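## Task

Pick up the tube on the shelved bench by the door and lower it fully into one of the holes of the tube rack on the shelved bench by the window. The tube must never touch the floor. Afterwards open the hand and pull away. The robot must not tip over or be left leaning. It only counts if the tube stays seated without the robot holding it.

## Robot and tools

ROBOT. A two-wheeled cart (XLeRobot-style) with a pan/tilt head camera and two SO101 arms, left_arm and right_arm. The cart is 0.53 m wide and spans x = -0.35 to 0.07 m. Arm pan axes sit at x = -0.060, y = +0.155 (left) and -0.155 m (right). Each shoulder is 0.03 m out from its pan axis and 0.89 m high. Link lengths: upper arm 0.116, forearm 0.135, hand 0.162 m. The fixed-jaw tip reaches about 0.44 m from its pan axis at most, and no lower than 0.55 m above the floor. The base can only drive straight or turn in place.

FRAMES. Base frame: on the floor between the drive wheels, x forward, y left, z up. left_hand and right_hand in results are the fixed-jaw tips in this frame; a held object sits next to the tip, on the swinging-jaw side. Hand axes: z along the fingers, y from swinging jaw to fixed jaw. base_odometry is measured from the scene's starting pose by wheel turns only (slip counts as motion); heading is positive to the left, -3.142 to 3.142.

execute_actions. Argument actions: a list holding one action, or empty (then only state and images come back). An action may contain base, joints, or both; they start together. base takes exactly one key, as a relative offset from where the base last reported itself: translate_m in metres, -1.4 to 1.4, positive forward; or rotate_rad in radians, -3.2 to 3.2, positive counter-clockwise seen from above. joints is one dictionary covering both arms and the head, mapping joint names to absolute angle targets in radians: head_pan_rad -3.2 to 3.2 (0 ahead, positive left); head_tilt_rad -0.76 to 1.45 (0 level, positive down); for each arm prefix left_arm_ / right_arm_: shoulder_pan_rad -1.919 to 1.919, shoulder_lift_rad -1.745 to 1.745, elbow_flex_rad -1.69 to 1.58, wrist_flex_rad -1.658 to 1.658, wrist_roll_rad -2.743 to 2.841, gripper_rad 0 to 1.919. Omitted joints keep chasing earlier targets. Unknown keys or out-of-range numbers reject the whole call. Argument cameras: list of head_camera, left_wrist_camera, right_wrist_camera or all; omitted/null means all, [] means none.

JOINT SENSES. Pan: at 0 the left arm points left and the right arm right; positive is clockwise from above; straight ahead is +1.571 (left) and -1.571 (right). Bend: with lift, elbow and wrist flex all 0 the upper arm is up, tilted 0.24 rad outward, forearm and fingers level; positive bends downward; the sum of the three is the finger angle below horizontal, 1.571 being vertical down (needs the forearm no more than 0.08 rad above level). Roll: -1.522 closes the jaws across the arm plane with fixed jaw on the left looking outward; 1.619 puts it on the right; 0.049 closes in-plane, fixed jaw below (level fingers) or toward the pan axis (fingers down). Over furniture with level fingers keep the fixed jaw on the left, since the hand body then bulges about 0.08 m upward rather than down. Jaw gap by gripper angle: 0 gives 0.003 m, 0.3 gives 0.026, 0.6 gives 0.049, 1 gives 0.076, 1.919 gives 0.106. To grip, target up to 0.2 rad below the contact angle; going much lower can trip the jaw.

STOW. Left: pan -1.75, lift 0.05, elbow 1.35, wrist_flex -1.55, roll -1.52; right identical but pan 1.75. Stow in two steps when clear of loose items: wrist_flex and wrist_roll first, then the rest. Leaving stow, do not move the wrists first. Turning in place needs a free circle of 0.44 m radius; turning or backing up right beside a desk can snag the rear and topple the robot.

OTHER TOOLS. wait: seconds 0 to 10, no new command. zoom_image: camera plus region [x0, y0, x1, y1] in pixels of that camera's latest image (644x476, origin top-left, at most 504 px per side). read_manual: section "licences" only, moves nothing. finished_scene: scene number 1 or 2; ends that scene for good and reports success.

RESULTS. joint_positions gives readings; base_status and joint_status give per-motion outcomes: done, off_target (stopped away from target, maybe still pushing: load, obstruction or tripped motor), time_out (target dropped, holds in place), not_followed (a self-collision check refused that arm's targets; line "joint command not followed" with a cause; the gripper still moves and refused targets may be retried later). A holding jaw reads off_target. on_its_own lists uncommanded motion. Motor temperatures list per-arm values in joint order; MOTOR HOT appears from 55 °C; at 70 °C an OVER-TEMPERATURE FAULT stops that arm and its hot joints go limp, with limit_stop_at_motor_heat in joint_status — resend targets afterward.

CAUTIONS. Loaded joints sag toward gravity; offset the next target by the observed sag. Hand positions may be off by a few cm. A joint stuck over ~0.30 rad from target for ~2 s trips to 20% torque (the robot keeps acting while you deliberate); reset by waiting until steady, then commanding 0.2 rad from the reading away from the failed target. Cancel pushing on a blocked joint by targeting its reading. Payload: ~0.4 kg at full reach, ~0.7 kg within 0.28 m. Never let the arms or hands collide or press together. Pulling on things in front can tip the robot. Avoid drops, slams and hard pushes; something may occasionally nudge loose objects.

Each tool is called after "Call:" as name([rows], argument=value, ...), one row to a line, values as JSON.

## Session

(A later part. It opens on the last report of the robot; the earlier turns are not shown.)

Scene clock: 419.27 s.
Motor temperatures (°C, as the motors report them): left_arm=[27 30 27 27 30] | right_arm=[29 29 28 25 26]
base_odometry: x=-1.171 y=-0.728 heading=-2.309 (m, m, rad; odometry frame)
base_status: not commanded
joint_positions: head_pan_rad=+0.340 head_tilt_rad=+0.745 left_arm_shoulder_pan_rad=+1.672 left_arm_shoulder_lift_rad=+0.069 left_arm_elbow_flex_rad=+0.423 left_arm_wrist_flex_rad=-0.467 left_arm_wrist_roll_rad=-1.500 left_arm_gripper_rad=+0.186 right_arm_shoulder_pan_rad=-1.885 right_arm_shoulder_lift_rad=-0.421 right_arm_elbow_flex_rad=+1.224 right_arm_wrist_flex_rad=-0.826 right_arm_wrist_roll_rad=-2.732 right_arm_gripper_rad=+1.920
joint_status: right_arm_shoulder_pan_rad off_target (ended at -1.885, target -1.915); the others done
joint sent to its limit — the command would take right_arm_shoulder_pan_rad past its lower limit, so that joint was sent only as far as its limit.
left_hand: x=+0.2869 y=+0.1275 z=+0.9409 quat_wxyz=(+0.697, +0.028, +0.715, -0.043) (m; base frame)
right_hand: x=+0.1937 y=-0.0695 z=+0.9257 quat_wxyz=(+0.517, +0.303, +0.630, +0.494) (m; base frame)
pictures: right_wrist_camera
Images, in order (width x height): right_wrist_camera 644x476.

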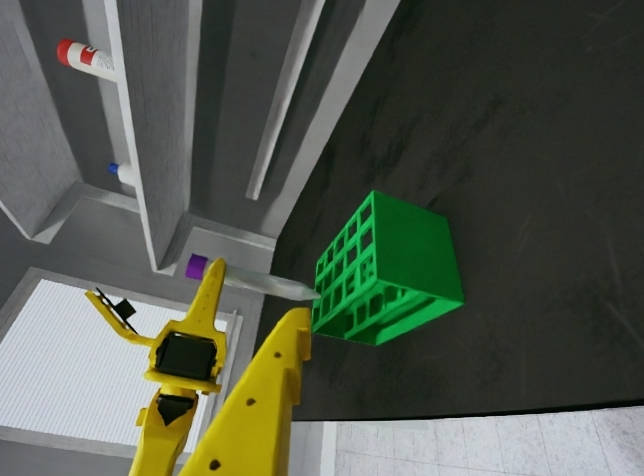

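Call:
zoom_image(camera="right_wrist_camera", region=[280, 230, 390, 340])

Call:
execute_actions(actions=[], cameras=["left_wrist_camera"])

Call:
zoom_image(camera="left_wrist_camera", region=[260, 330, 440, 476])

Region (280, 230, 390, 340) of right_wrist_camera's 644x476 image, scaled by 4.582.

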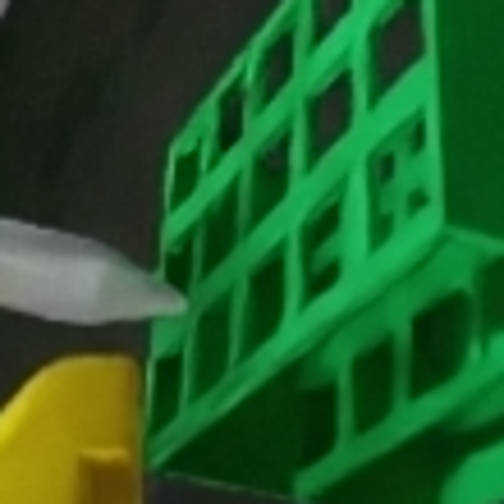

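Scene clock: 435.87 s.
Motor temperatures (°C, as the motors report them): left_arm=[27 30 27 27 30] | right_arm=[29 29 28 25 26]
base_odometry: x=-1.171 y=-0.728 heading=-2.309 (m, m, rad; odometry frame)
base_status: not commanded
joint_positions: head_pan_rad=+0.340 head_tilt_rad=+0.745 left_arm_shoulder_pan_rad=+1.672 left_arm_shoulder_lift_rad=+0.069 left_arm_elbow_flex_rad=+0.423 left_arm_wrist_flex_rad=-0.467 left_arm_wrist_roll_rad=-1.500 left_arm_gripper_rad=+0.186 right_arm_shoulder_pan_rad=-1.885 right_arm_shoulder_lift_rad=-0.421 right_arm_elbow_flex_rad=+1.224 right_arm_wrist_flex_rad=-0.826 right_arm_wrist_roll_rad=-2.732 right_arm_gripper_rad=+1.920
joint_status: right_arm_shoulder_pan_rad off_target (ended at -1.885, target -1.915); the others done
joint sent to its limit — the command would take right_arm_shoulder_pan_rad past its lower limit, so that joint was sent only as far as its limit.
left_hand: x=+0.2869 y=+0.1275 z=+0.9409 quat_wxyz=(+0.697, +0.028, +0.715, -0.043) (m; base frame)
right_hand: x=+0.1937 y=-0.0695 z=+0.9257 quat_wxyz=(+0.517, +0.303, +0.630, +0.494) (m; base frame)
pictures: left_wrist_camera
Images, in order (width x height): left_wrist_camera 644x476.

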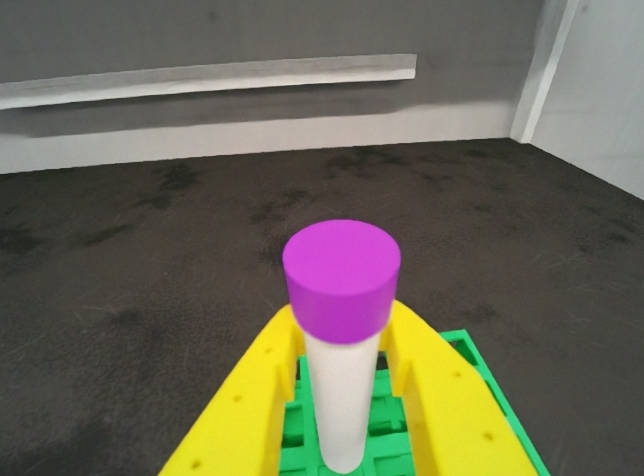

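Region (260, 330, 440, 476) of left_wrist_camera's 644x476 image, scaled by 2.800; it fills the top 409 rows of this view, and the rest is white.

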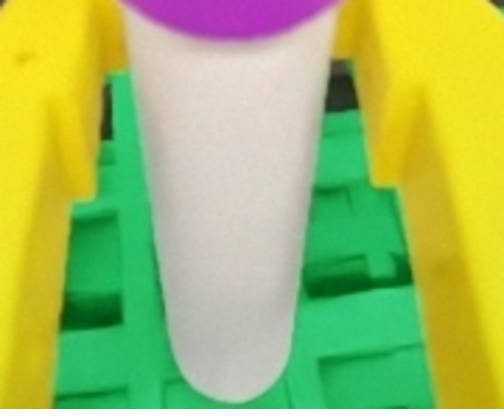

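Call:
execute_actions([
  {"base": {"translate_m": -0.008}, "joints": {"right_arm_shoulder_pan_rad": -1.885}},
], cameras=["right_wrist_camera", "left_wrist_camera"])

Call:
zoom_image(camera="right_wrist_camera", region=[280, 230, 390, 340])

Call:
zoom_image(camera="left_wrist_camera", region=[260, 330, 440, 476])

Scene clock: 451.40 s.
Motor temperatures (°C, as the motors report them): left_arm=[27 30 27 27 30] | right_arm=[29 29 28 25 26]
base_odometry: x=-1.165 y=-0.722 heading=-2.309 (m, m, rad; odometry frame)
base_status: done
joint_positions: head_pan_rad=+0.340 head_tilt_rad=+0.745 left_arm_shoulder_pan_rad=+1.672 left_arm_shoulder_lift_rad=+0.069 left_arm_elbow_flex_rad=+0.423 left_arm_wrist_flex_rad=-0.467 left_arm_wrist_roll_rad=-1.500 left_arm_gripper_rad=+0.186 right_arm_shoulder_pan_rad=-1.885 right_arm_shoulder_lift_rad=-0.423 right_arm_elbow_flex_rad=+1.224 right_arm_wrist_flex_rad=-0.826 right_arm_wrist_roll_rad=-2.732 right_arm_gripper_rad=+1.920
joint_status: all done
left_hand: x=+0.2869 y=+0.1275 z=+0.9409 quat_wxyz=(+0.697, +0.028, +0.715, -0.043) (m; base frame)
right_hand: x=+0.1936 y=-0.0695 z=+0.9261 quat_wxyz=(+0.518, +0.302, +0.630, +0.494) (m; base frame)
pictures: left_wrist_camera, right_wrist_camera
Images, in order (width x height): left_wrist_camera 644x476, right_wrist_camera 644x476.

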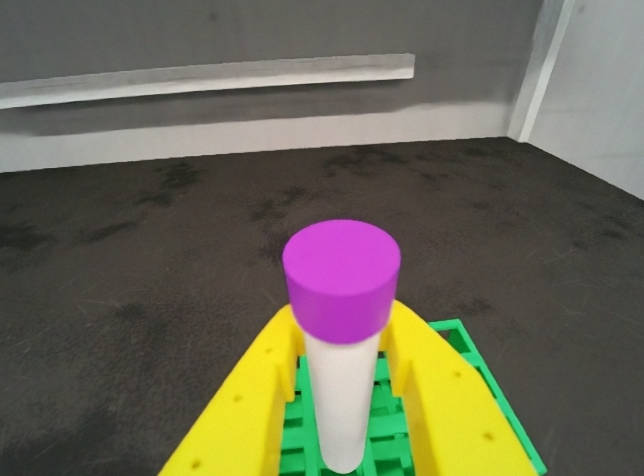

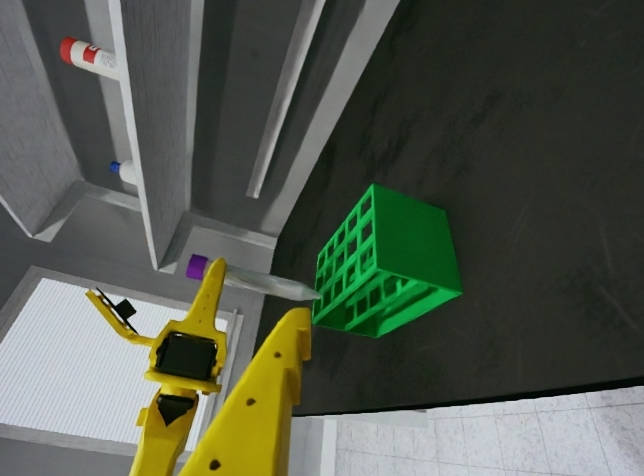

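Region (280, 230, 390, 340) of right_wrist_camera's 644x476 image, scaled by 4.582.

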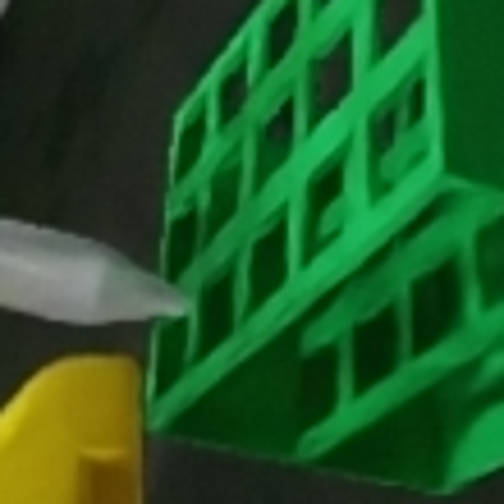

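Region (260, 330, 440, 476) of left_wrist_camera's 644x476 image, scaled by 2.800; it fills the top 409 rows of this view, and the rest is white.

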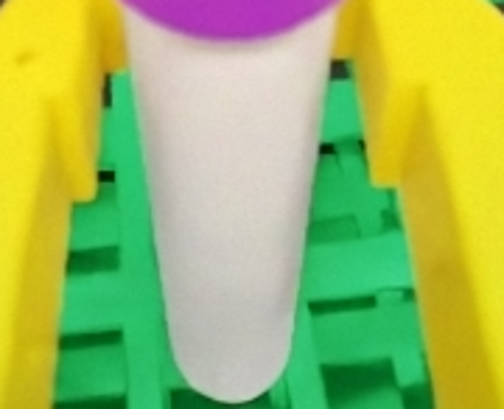

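Call:
execute_actions([
  {"joints": {"left_arm_shoulder_lift_rad": 0.148, "left_arm_elbow_flex_rad": 0.470, "left_arm_wrist_flex_rad": -0.638}},
], cameras=["right_wrist_camera", "left_wrist_camera"])

Call:
zoom_image(camera="right_wrist_camera", region=[240, 200, 400, 350])

Scene clock: 468.93 s.
Motor temperatures (°C, as the motors report them): left_arm=[27 30 27 27 30] | right_arm=[29 29 28 25 26]
base_odometry: x=-1.165 y=-0.722 heading=-2.309 (m, m, rad; odometry frame)
base_status: not commanded
joint_positions: head_pan_rad=+0.340 head_tilt_rad=+0.745 left_arm_shoulder_pan_rad=+1.672 left_arm_shoulder_lift_rad=+0.161 left_arm_elbow_flex_rad=+0.477 left_arm_wrist_flex_rad=-0.621 left_arm_wrist_roll_rad=-1.500 left_arm_gripper_rad=+0.186 right_arm_shoulder_pan_rad=-1.885 right_arm_shoulder_lift_rad=-0.423 right_arm_elbow_flex_rad=+1.224 right_arm_wrist_flex_rad=-0.826 right_arm_wrist_roll_rad=-2.732 right_arm_gripper_rad=+1.920
joint_status: all done
left_hand: x=+0.2870 y=+0.1275 z=+0.9214 quat_wxyz=(+0.700, +0.028, +0.713, -0.043) (m; base frame)
right_hand: x=+0.1936 y=-0.0695 z=+0.9261 quat_wxyz=(+0.518, +0.302, +0.630, +0.494) (m; base frame)
pictures: left_wrist_camera, right_wrist_camera
Images, in order (width x height): left_wrist_camera 644x476, right_wrist_camera 644x476.

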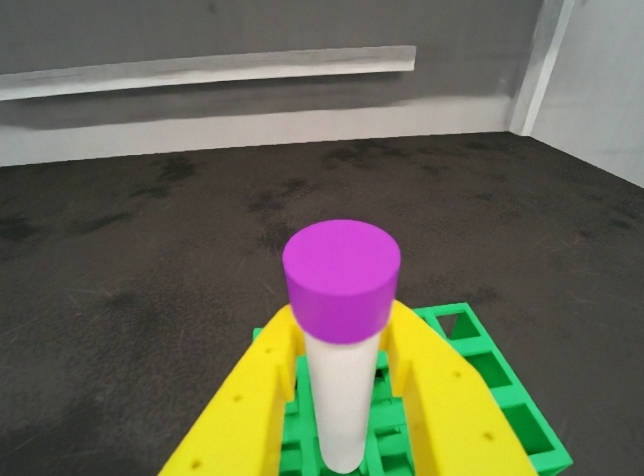

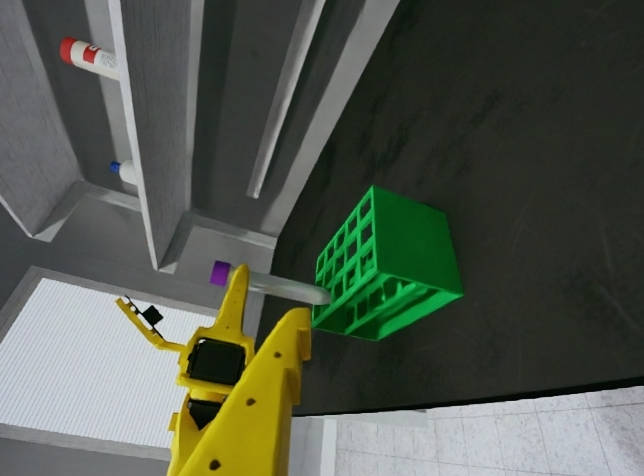

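Region (240, 200, 400, 350) of right_wrist_camera's 644x476 image, scaled by 3.150; it fills the top 472 rows of this view, and the rest is white.

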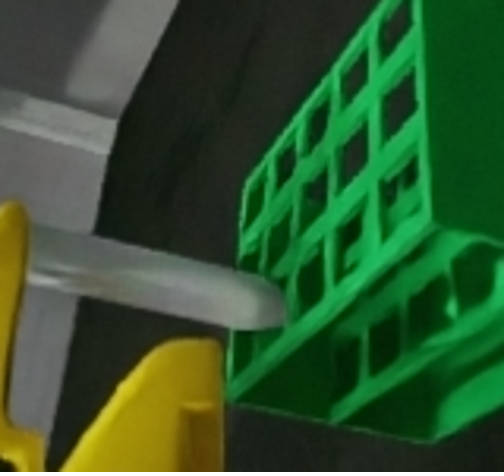

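Call:
execute_actions([
  {"joints": {"left_arm_shoulder_lift_rad": 0.234, "left_arm_elbow_flex_rad": 0.517, "left_arm_wrist_flex_rad": -0.767}},
], cameras=["right_wrist_camera", "left_wrist_camera"])

Call:
zoom_image(camera="right_wrist_camera", region=[240, 200, 400, 350])

Scene clock: 480.93 s.
Motor temperatures (°C, as the motors report them): left_arm=[27 30 27 27 30] | right_arm=[29 29 28 25 26]
base_odometry: x=-1.165 y=-0.722 heading=-2.309 (m, m, rad; odometry frame)
base_status: not commanded
joint_positions: head_pan_rad=+0.340 head_tilt_rad=+0.745 left_arm_shoulder_pan_rad=+1.672 left_arm_shoulder_lift_rad=+0.245 left_arm_elbow_flex_rad=+0.525 left_arm_wrist_flex_rad=-0.749 left_arm_wrist_roll_rad=-1.500 left_arm_gripper_rad=+0.186 right_arm_shoulder_pan_rad=-1.885 right_arm_shoulder_lift_rad=-0.423 right_arm_elbow_flex_rad=+1.224 right_arm_wrist_flex_rad=-0.826 right_arm_wrist_roll_rad=-2.732 right_arm_gripper_rad=+1.920
joint_status: all done
left_hand: x=+0.2849 y=+0.1277 z=+0.9026 quat_wxyz=(+0.699, +0.028, +0.714, -0.043) (m; base frame)
right_hand: x=+0.1936 y=-0.0695 z=+0.9261 quat_wxyz=(+0.518, +0.302, +0.630, +0.494) (m; base frame)
pictures: left_wrist_camera, right_wrist_camera
Images, in order (width x height): left_wrist_camera 644x476, right_wrist_camera 644x476.

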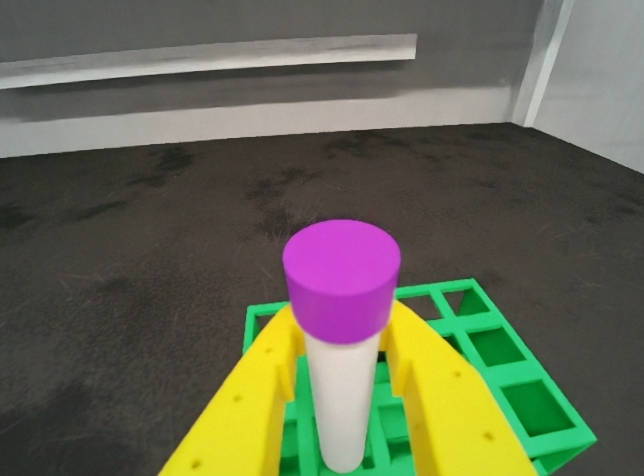

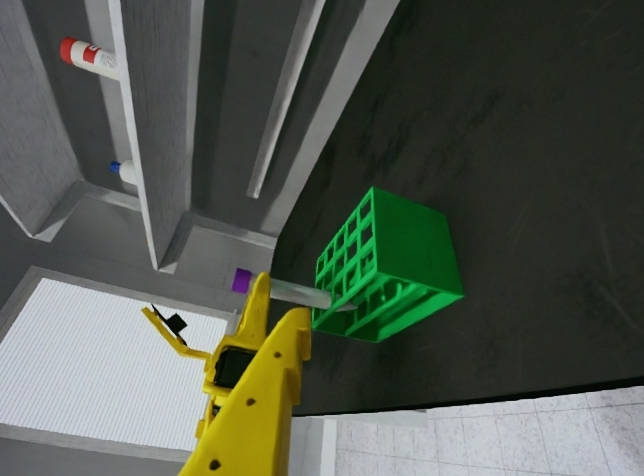

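Region (240, 200, 400, 350) of right_wrist_camera's 644x476 image, scaled by 3.150; it fills the top 472 rows of this view, and the rest is white.

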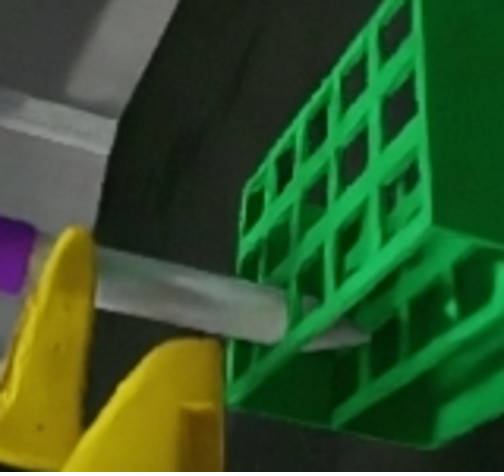

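Call:
execute_actions([
  {"joints": {"left_arm_shoulder_lift_rad": 0.357, "left_arm_elbow_flex_rad": 0.530, "left_arm_wrist_flex_rad": -0.903}},
], cameras=["right_wrist_camera", "left_wrist_camera"])

Call:
zoom_image(camera="right_wrist_camera", region=[240, 200, 430, 360])

Scene clock: 502.60 s.
Motor temperatures (°C, as the motors report them): left_arm=[27 30 27 27 30] | right_arm=[29 29 28 25 26]
base_odometry: x=-1.165 y=-0.722 heading=-2.309 (m, m, rad; odometry frame)
base_status: not commanded
joint_positions: head_pan_rad=+0.340 head_tilt_rad=+0.745 left_arm_shoulder_pan_rad=+1.672 left_arm_shoulder_lift_rad=+0.369 left_arm_elbow_flex_rad=+0.535 left_arm_wrist_flex_rad=-0.884 left_arm_wrist_roll_rad=-1.500 left_arm_gripper_rad=+0.186 right_arm_shoulder_pan_rad=-1.885 right_arm_shoulder_lift_rad=-0.423 right_arm_elbow_flex_rad=+1.224 right_arm_wrist_flex_rad=-0.826 right_arm_wrist_roll_rad=-2.732 right_arm_gripper_rad=+1.920
joint_status: all done
left_hand: x=+0.2841 y=+0.1278 z=+0.8824 quat_wxyz=(+0.699, +0.028, +0.714, -0.043) (m; base frame)
right_hand: x=+0.1936 y=-0.0695 z=+0.9261 quat_wxyz=(+0.518, +0.302, +0.630, +0.494) (m; base frame)
pictures: left_wrist_camera, right_wrist_camera
Images, in order (width x height): left_wrist_camera 644x476, right_wrist_camera 644x476.

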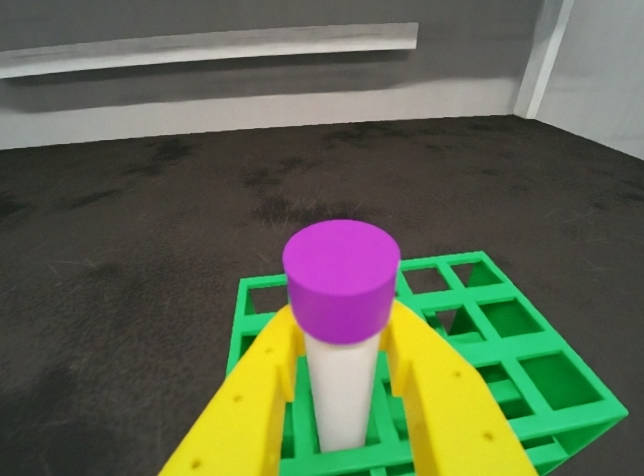

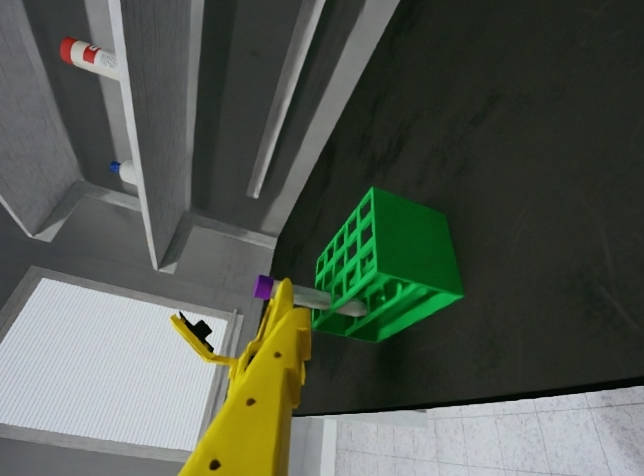

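Region (240, 200, 430, 360) of right_wrist_camera's 644x476 image, scaled by 2.653; it fills the top 424 rows of this view, and the rest is white.

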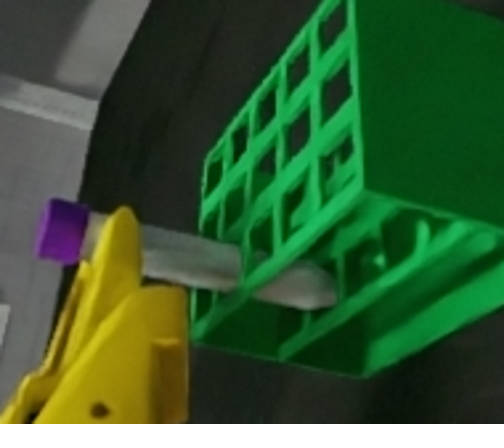

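Call:
execute_actions([
  {"joints": {"left_arm_shoulder_lift_rad": 0.476, "left_arm_elbow_flex_rad": 0.50, "left_arm_wrist_flex_rad": -1.008}},
], cameras=["right_wrist_camera", "left_wrist_camera"])

Call:
zoom_image(camera="right_wrist_camera", region=[240, 200, 430, 360])

Scene clock: 513.33 s.
Motor temperatures (°C, as the motors report them): left_arm=[27 30 27 27 30] | right_arm=[29 29 28 25 26]
base_odometry: x=-1.165 y=-0.722 heading=-2.309 (m, m, rad; odometry frame)
base_status: not commanded
joint_positions: head_pan_rad=+0.340 head_tilt_rad=+0.745 left_arm_shoulder_pan_rad=+1.672 left_arm_shoulder_lift_rad=+0.487 left_arm_elbow_flex_rad=+0.531 left_arm_wrist_flex_rad=-0.990 left_arm_wrist_roll_rad=-1.500 left_arm_gripper_rad=+0.186 right_arm_shoulder_pan_rad=-1.885 right_arm_shoulder_lift_rad=-0.423 right_arm_elbow_flex_rad=+1.224 right_arm_wrist_flex_rad=-0.826 right_arm_wrist_roll_rad=-2.732 right_arm_gripper_rad=+1.920
joint_status: all done
left_hand: x=+0.2826 y=+0.1280 z=+0.8634 quat_wxyz=(+0.696, +0.028, +0.716, -0.043) (m; base frame)
right_hand: x=+0.1936 y=-0.0695 z=+0.9261 quat_wxyz=(+0.518, +0.302, +0.630, +0.494) (m; base frame)
pictures: left_wrist_camera, right_wrist_camera
Images, in order (width x height): left_wrist_camera 644x476, right_wrist_camera 644x476.

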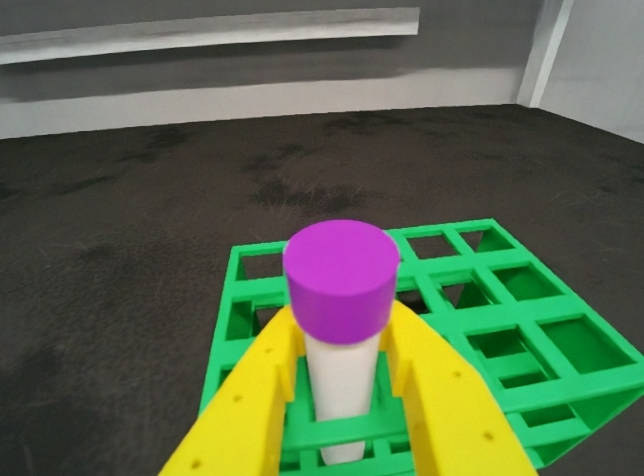

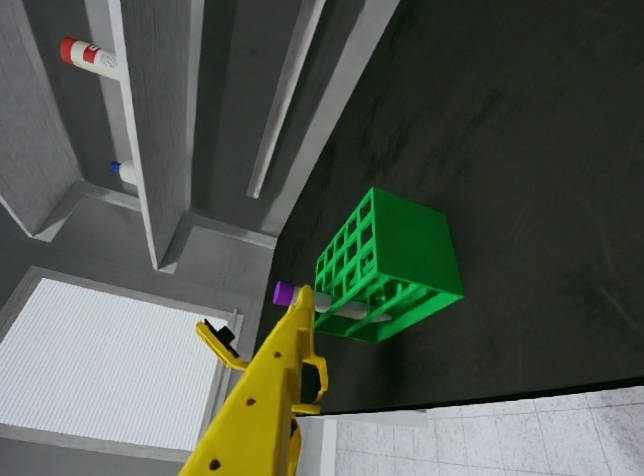

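Region (240, 200, 430, 360) of right_wrist_camera's 644x476 image, scaled by 2.653; it fills the top 424 rows of this view, and the rest is white.

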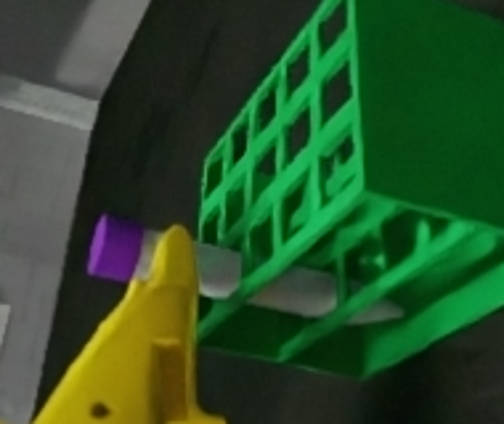

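Call:
execute_actions([
  {"joints": {"left_arm_shoulder_lift_rad": 0.505, "left_arm_elbow_flex_rad": 0.49, "left_arm_wrist_flex_rad": -1.03}},
], cameras=["right_wrist_camera"])

Call:
execute_actions([
  {"joints": {"left_arm_gripper_rad": 0.5}},
], cameras=["right_wrist_camera", "left_wrist_camera"])

Call:
zoom_image(camera="right_wrist_camera", region=[240, 200, 430, 360])

Scene clock: 528.87 s.
Motor temperatures (°C, as the motors report them): left_arm=[27 30 27 27 30] | right_arm=[29 29 28 25 26]
base_odometry: x=-1.165 y=-0.722 heading=-2.309 (m, m, rad; odometry frame)
base_status: not commanded
joint_positions: head_pan_rad=+0.340 head_tilt_rad=+0.745 left_arm_shoulder_pan_rad=+1.672 left_arm_shoulder_lift_rad=+0.516 left_arm_elbow_flex_rad=+0.520 left_arm_wrist_flex_rad=-1.012 left_arm_wrist_roll_rad=-1.500 left_arm_gripper_rad=+0.186 right_arm_shoulder_pan_rad=-1.885 right_arm_shoulder_lift_rad=-0.423 right_arm_elbow_flex_rad=+1.224 right_arm_wrist_flex_rad=-0.826 right_arm_wrist_roll_rad=-2.732 right_arm_gripper_rad=+1.920
joint_status: all done
left_hand: x=+0.2830 y=+0.1279 z=+0.8602 quat_wxyz=(+0.697, +0.028, +0.715, -0.043) (m; base frame)
right_hand: x=+0.1936 y=-0.0695 z=+0.9261 quat_wxyz=(+0.518, +0.302, +0.630, +0.494) (m; base frame)
pictures: right_wrist_camera
Images, in order (width x height): right_wrist_camera 644x476.

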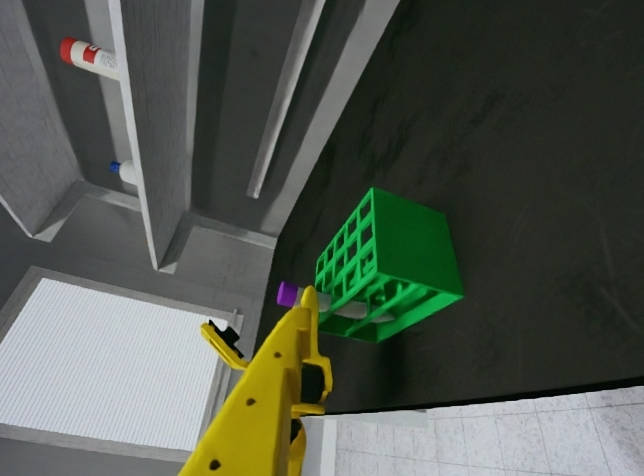

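Scene clock: 529.67 s.
Motor temperatures (°C, as the motors report them): left_arm=[27 30 27 27 30] | right_arm=[29 29 28 25 26]
base_odometry: x=-1.165 y=-0.722 heading=-2.309 (m, m, rad; odometry frame)
base_status: not commanded
joint_positions: head_pan_rad=+0.340 head_tilt_rad=+0.745 left_arm_shoulder_pan_rad=+1.672 left_arm_shoulder_lift_rad=+0.516 left_arm_elbow_flex_rad=+0.520 left_arm_wrist_flex_rad=-1.013 left_arm_wrist_roll_rad=-1.500 left_arm_gripper_rad=+0.489 right_arm_shoulder_pan_rad=-1.885 right_arm_shoulder_lift_rad=-0.423 right_arm_elbow_flex_rad=+1.224 right_arm_wrist_flex_rad=-0.826 right_arm_wrist_roll_rad=-2.732 right_arm_gripper_rad=+1.920
joint_status: all done
left_hand: x=+0.2830 y=+0.1279 z=+0.8605 quat_wxyz=(+0.698, +0.028, +0.715, -0.043) (m; base frame)
right_hand: x=+0.1936 y=-0.0695 z=+0.9261 quat_wxyz=(+0.518, +0.302, +0.630, +0.494) (m; base frame)
pictures: left_wrist_camera, right_wrist_camera
Images, in order (width x height): left_wrist_camera 644x476, right_wrist_camera 644x476.

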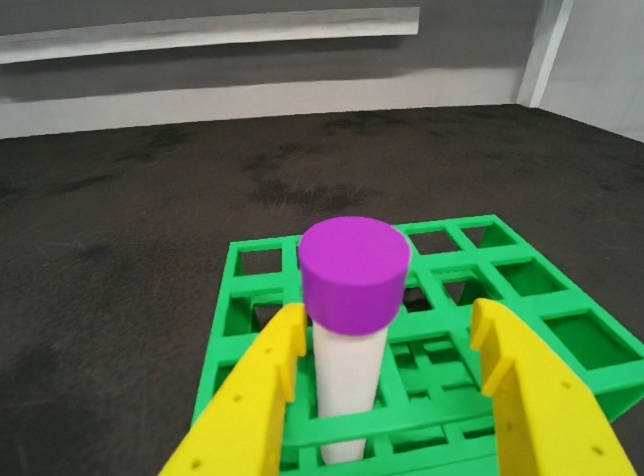

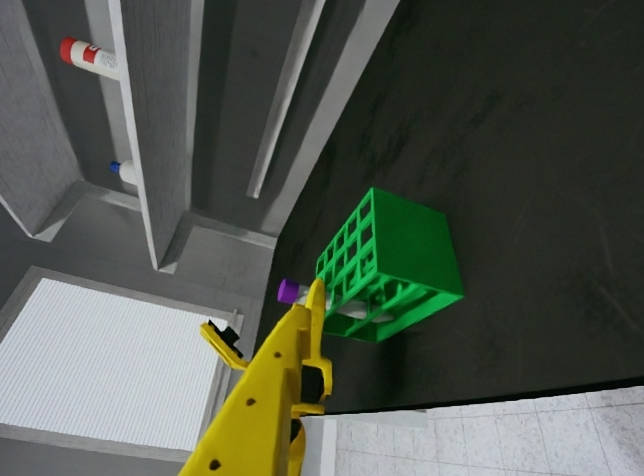

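Region (240, 200, 430, 360) of right_wrist_camera's 644x476 image, scaled by 2.653; it fills the top 424 rows of this view, and the rest is white.

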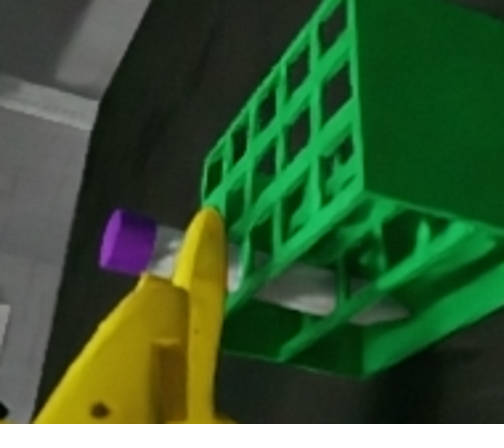

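Call:
execute_actions([
  {"base": {"translate_m": -0.35}, "joints": {"left_arm_shoulder_pan_rad": 1.65, "head_pan_rad": 0.15, "head_tilt_rad": 0.55}},
], cameras=["head_camera", "left_wrist_camera"])

Scene clock: 537.50 s.
Motor temperatures (°C, as the motors report them): left_arm=[27 30 27 27 30] | right_arm=[29 29 28 25 26]
base_odometry: x=-0.930 y=-0.463 heading=-2.309 (m, m, rad; odometry frame)
base_status: done
joint_positions: head_pan_rad=+0.160 head_tilt_rad=+0.564 left_arm_shoulder_pan_rad=+1.658 left_arm_shoulder_lift_rad=+0.516 left_arm_elbow_flex_rad=+0.518 left_arm_wrist_flex_rad=-1.013 left_arm_wrist_roll_rad=-1.500 left_arm_gripper_rad=+0.490 right_arm_shoulder_pan_rad=-1.885 right_arm_shoulder_lift_rad=-0.423 right_arm_elbow_flex_rad=+1.224 right_arm_wrist_flex_rad=-0.826 right_arm_wrist_roll_rad=-2.732 right_arm_gripper_rad=+1.920
joint_status: all done
left_hand: x=+0.2835 y=+0.1326 z=+0.8608 quat_wxyz=(+0.698, +0.023, +0.714, -0.038) (m; base frame)
right_hand: x=+0.1936 y=-0.0695 z=+0.9261 quat_wxyz=(+0.518, +0.302, +0.630, +0.494) (m; base frame)
pictures: head_camera, left_wrist_camera
Images, in order (width x height): head_camera 644x476, left_wrist_camera 644x476.

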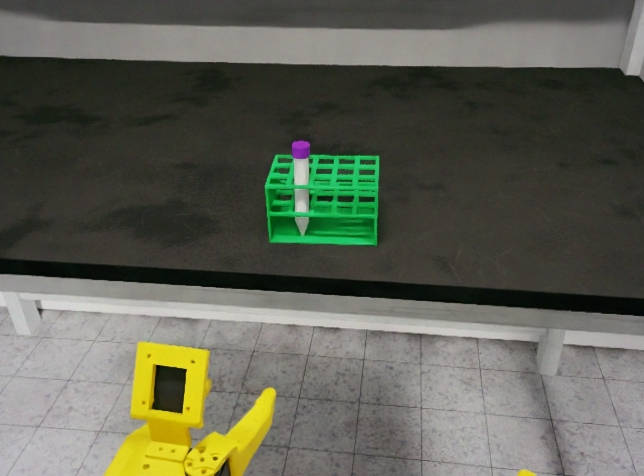

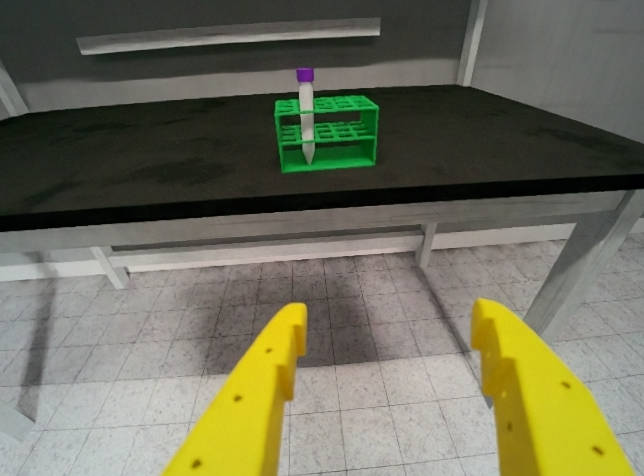

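The tube is seated all the way down in the rack and the robot is clear.

Call:
finished_scene(scene=1)

The scene is finished: the task was done.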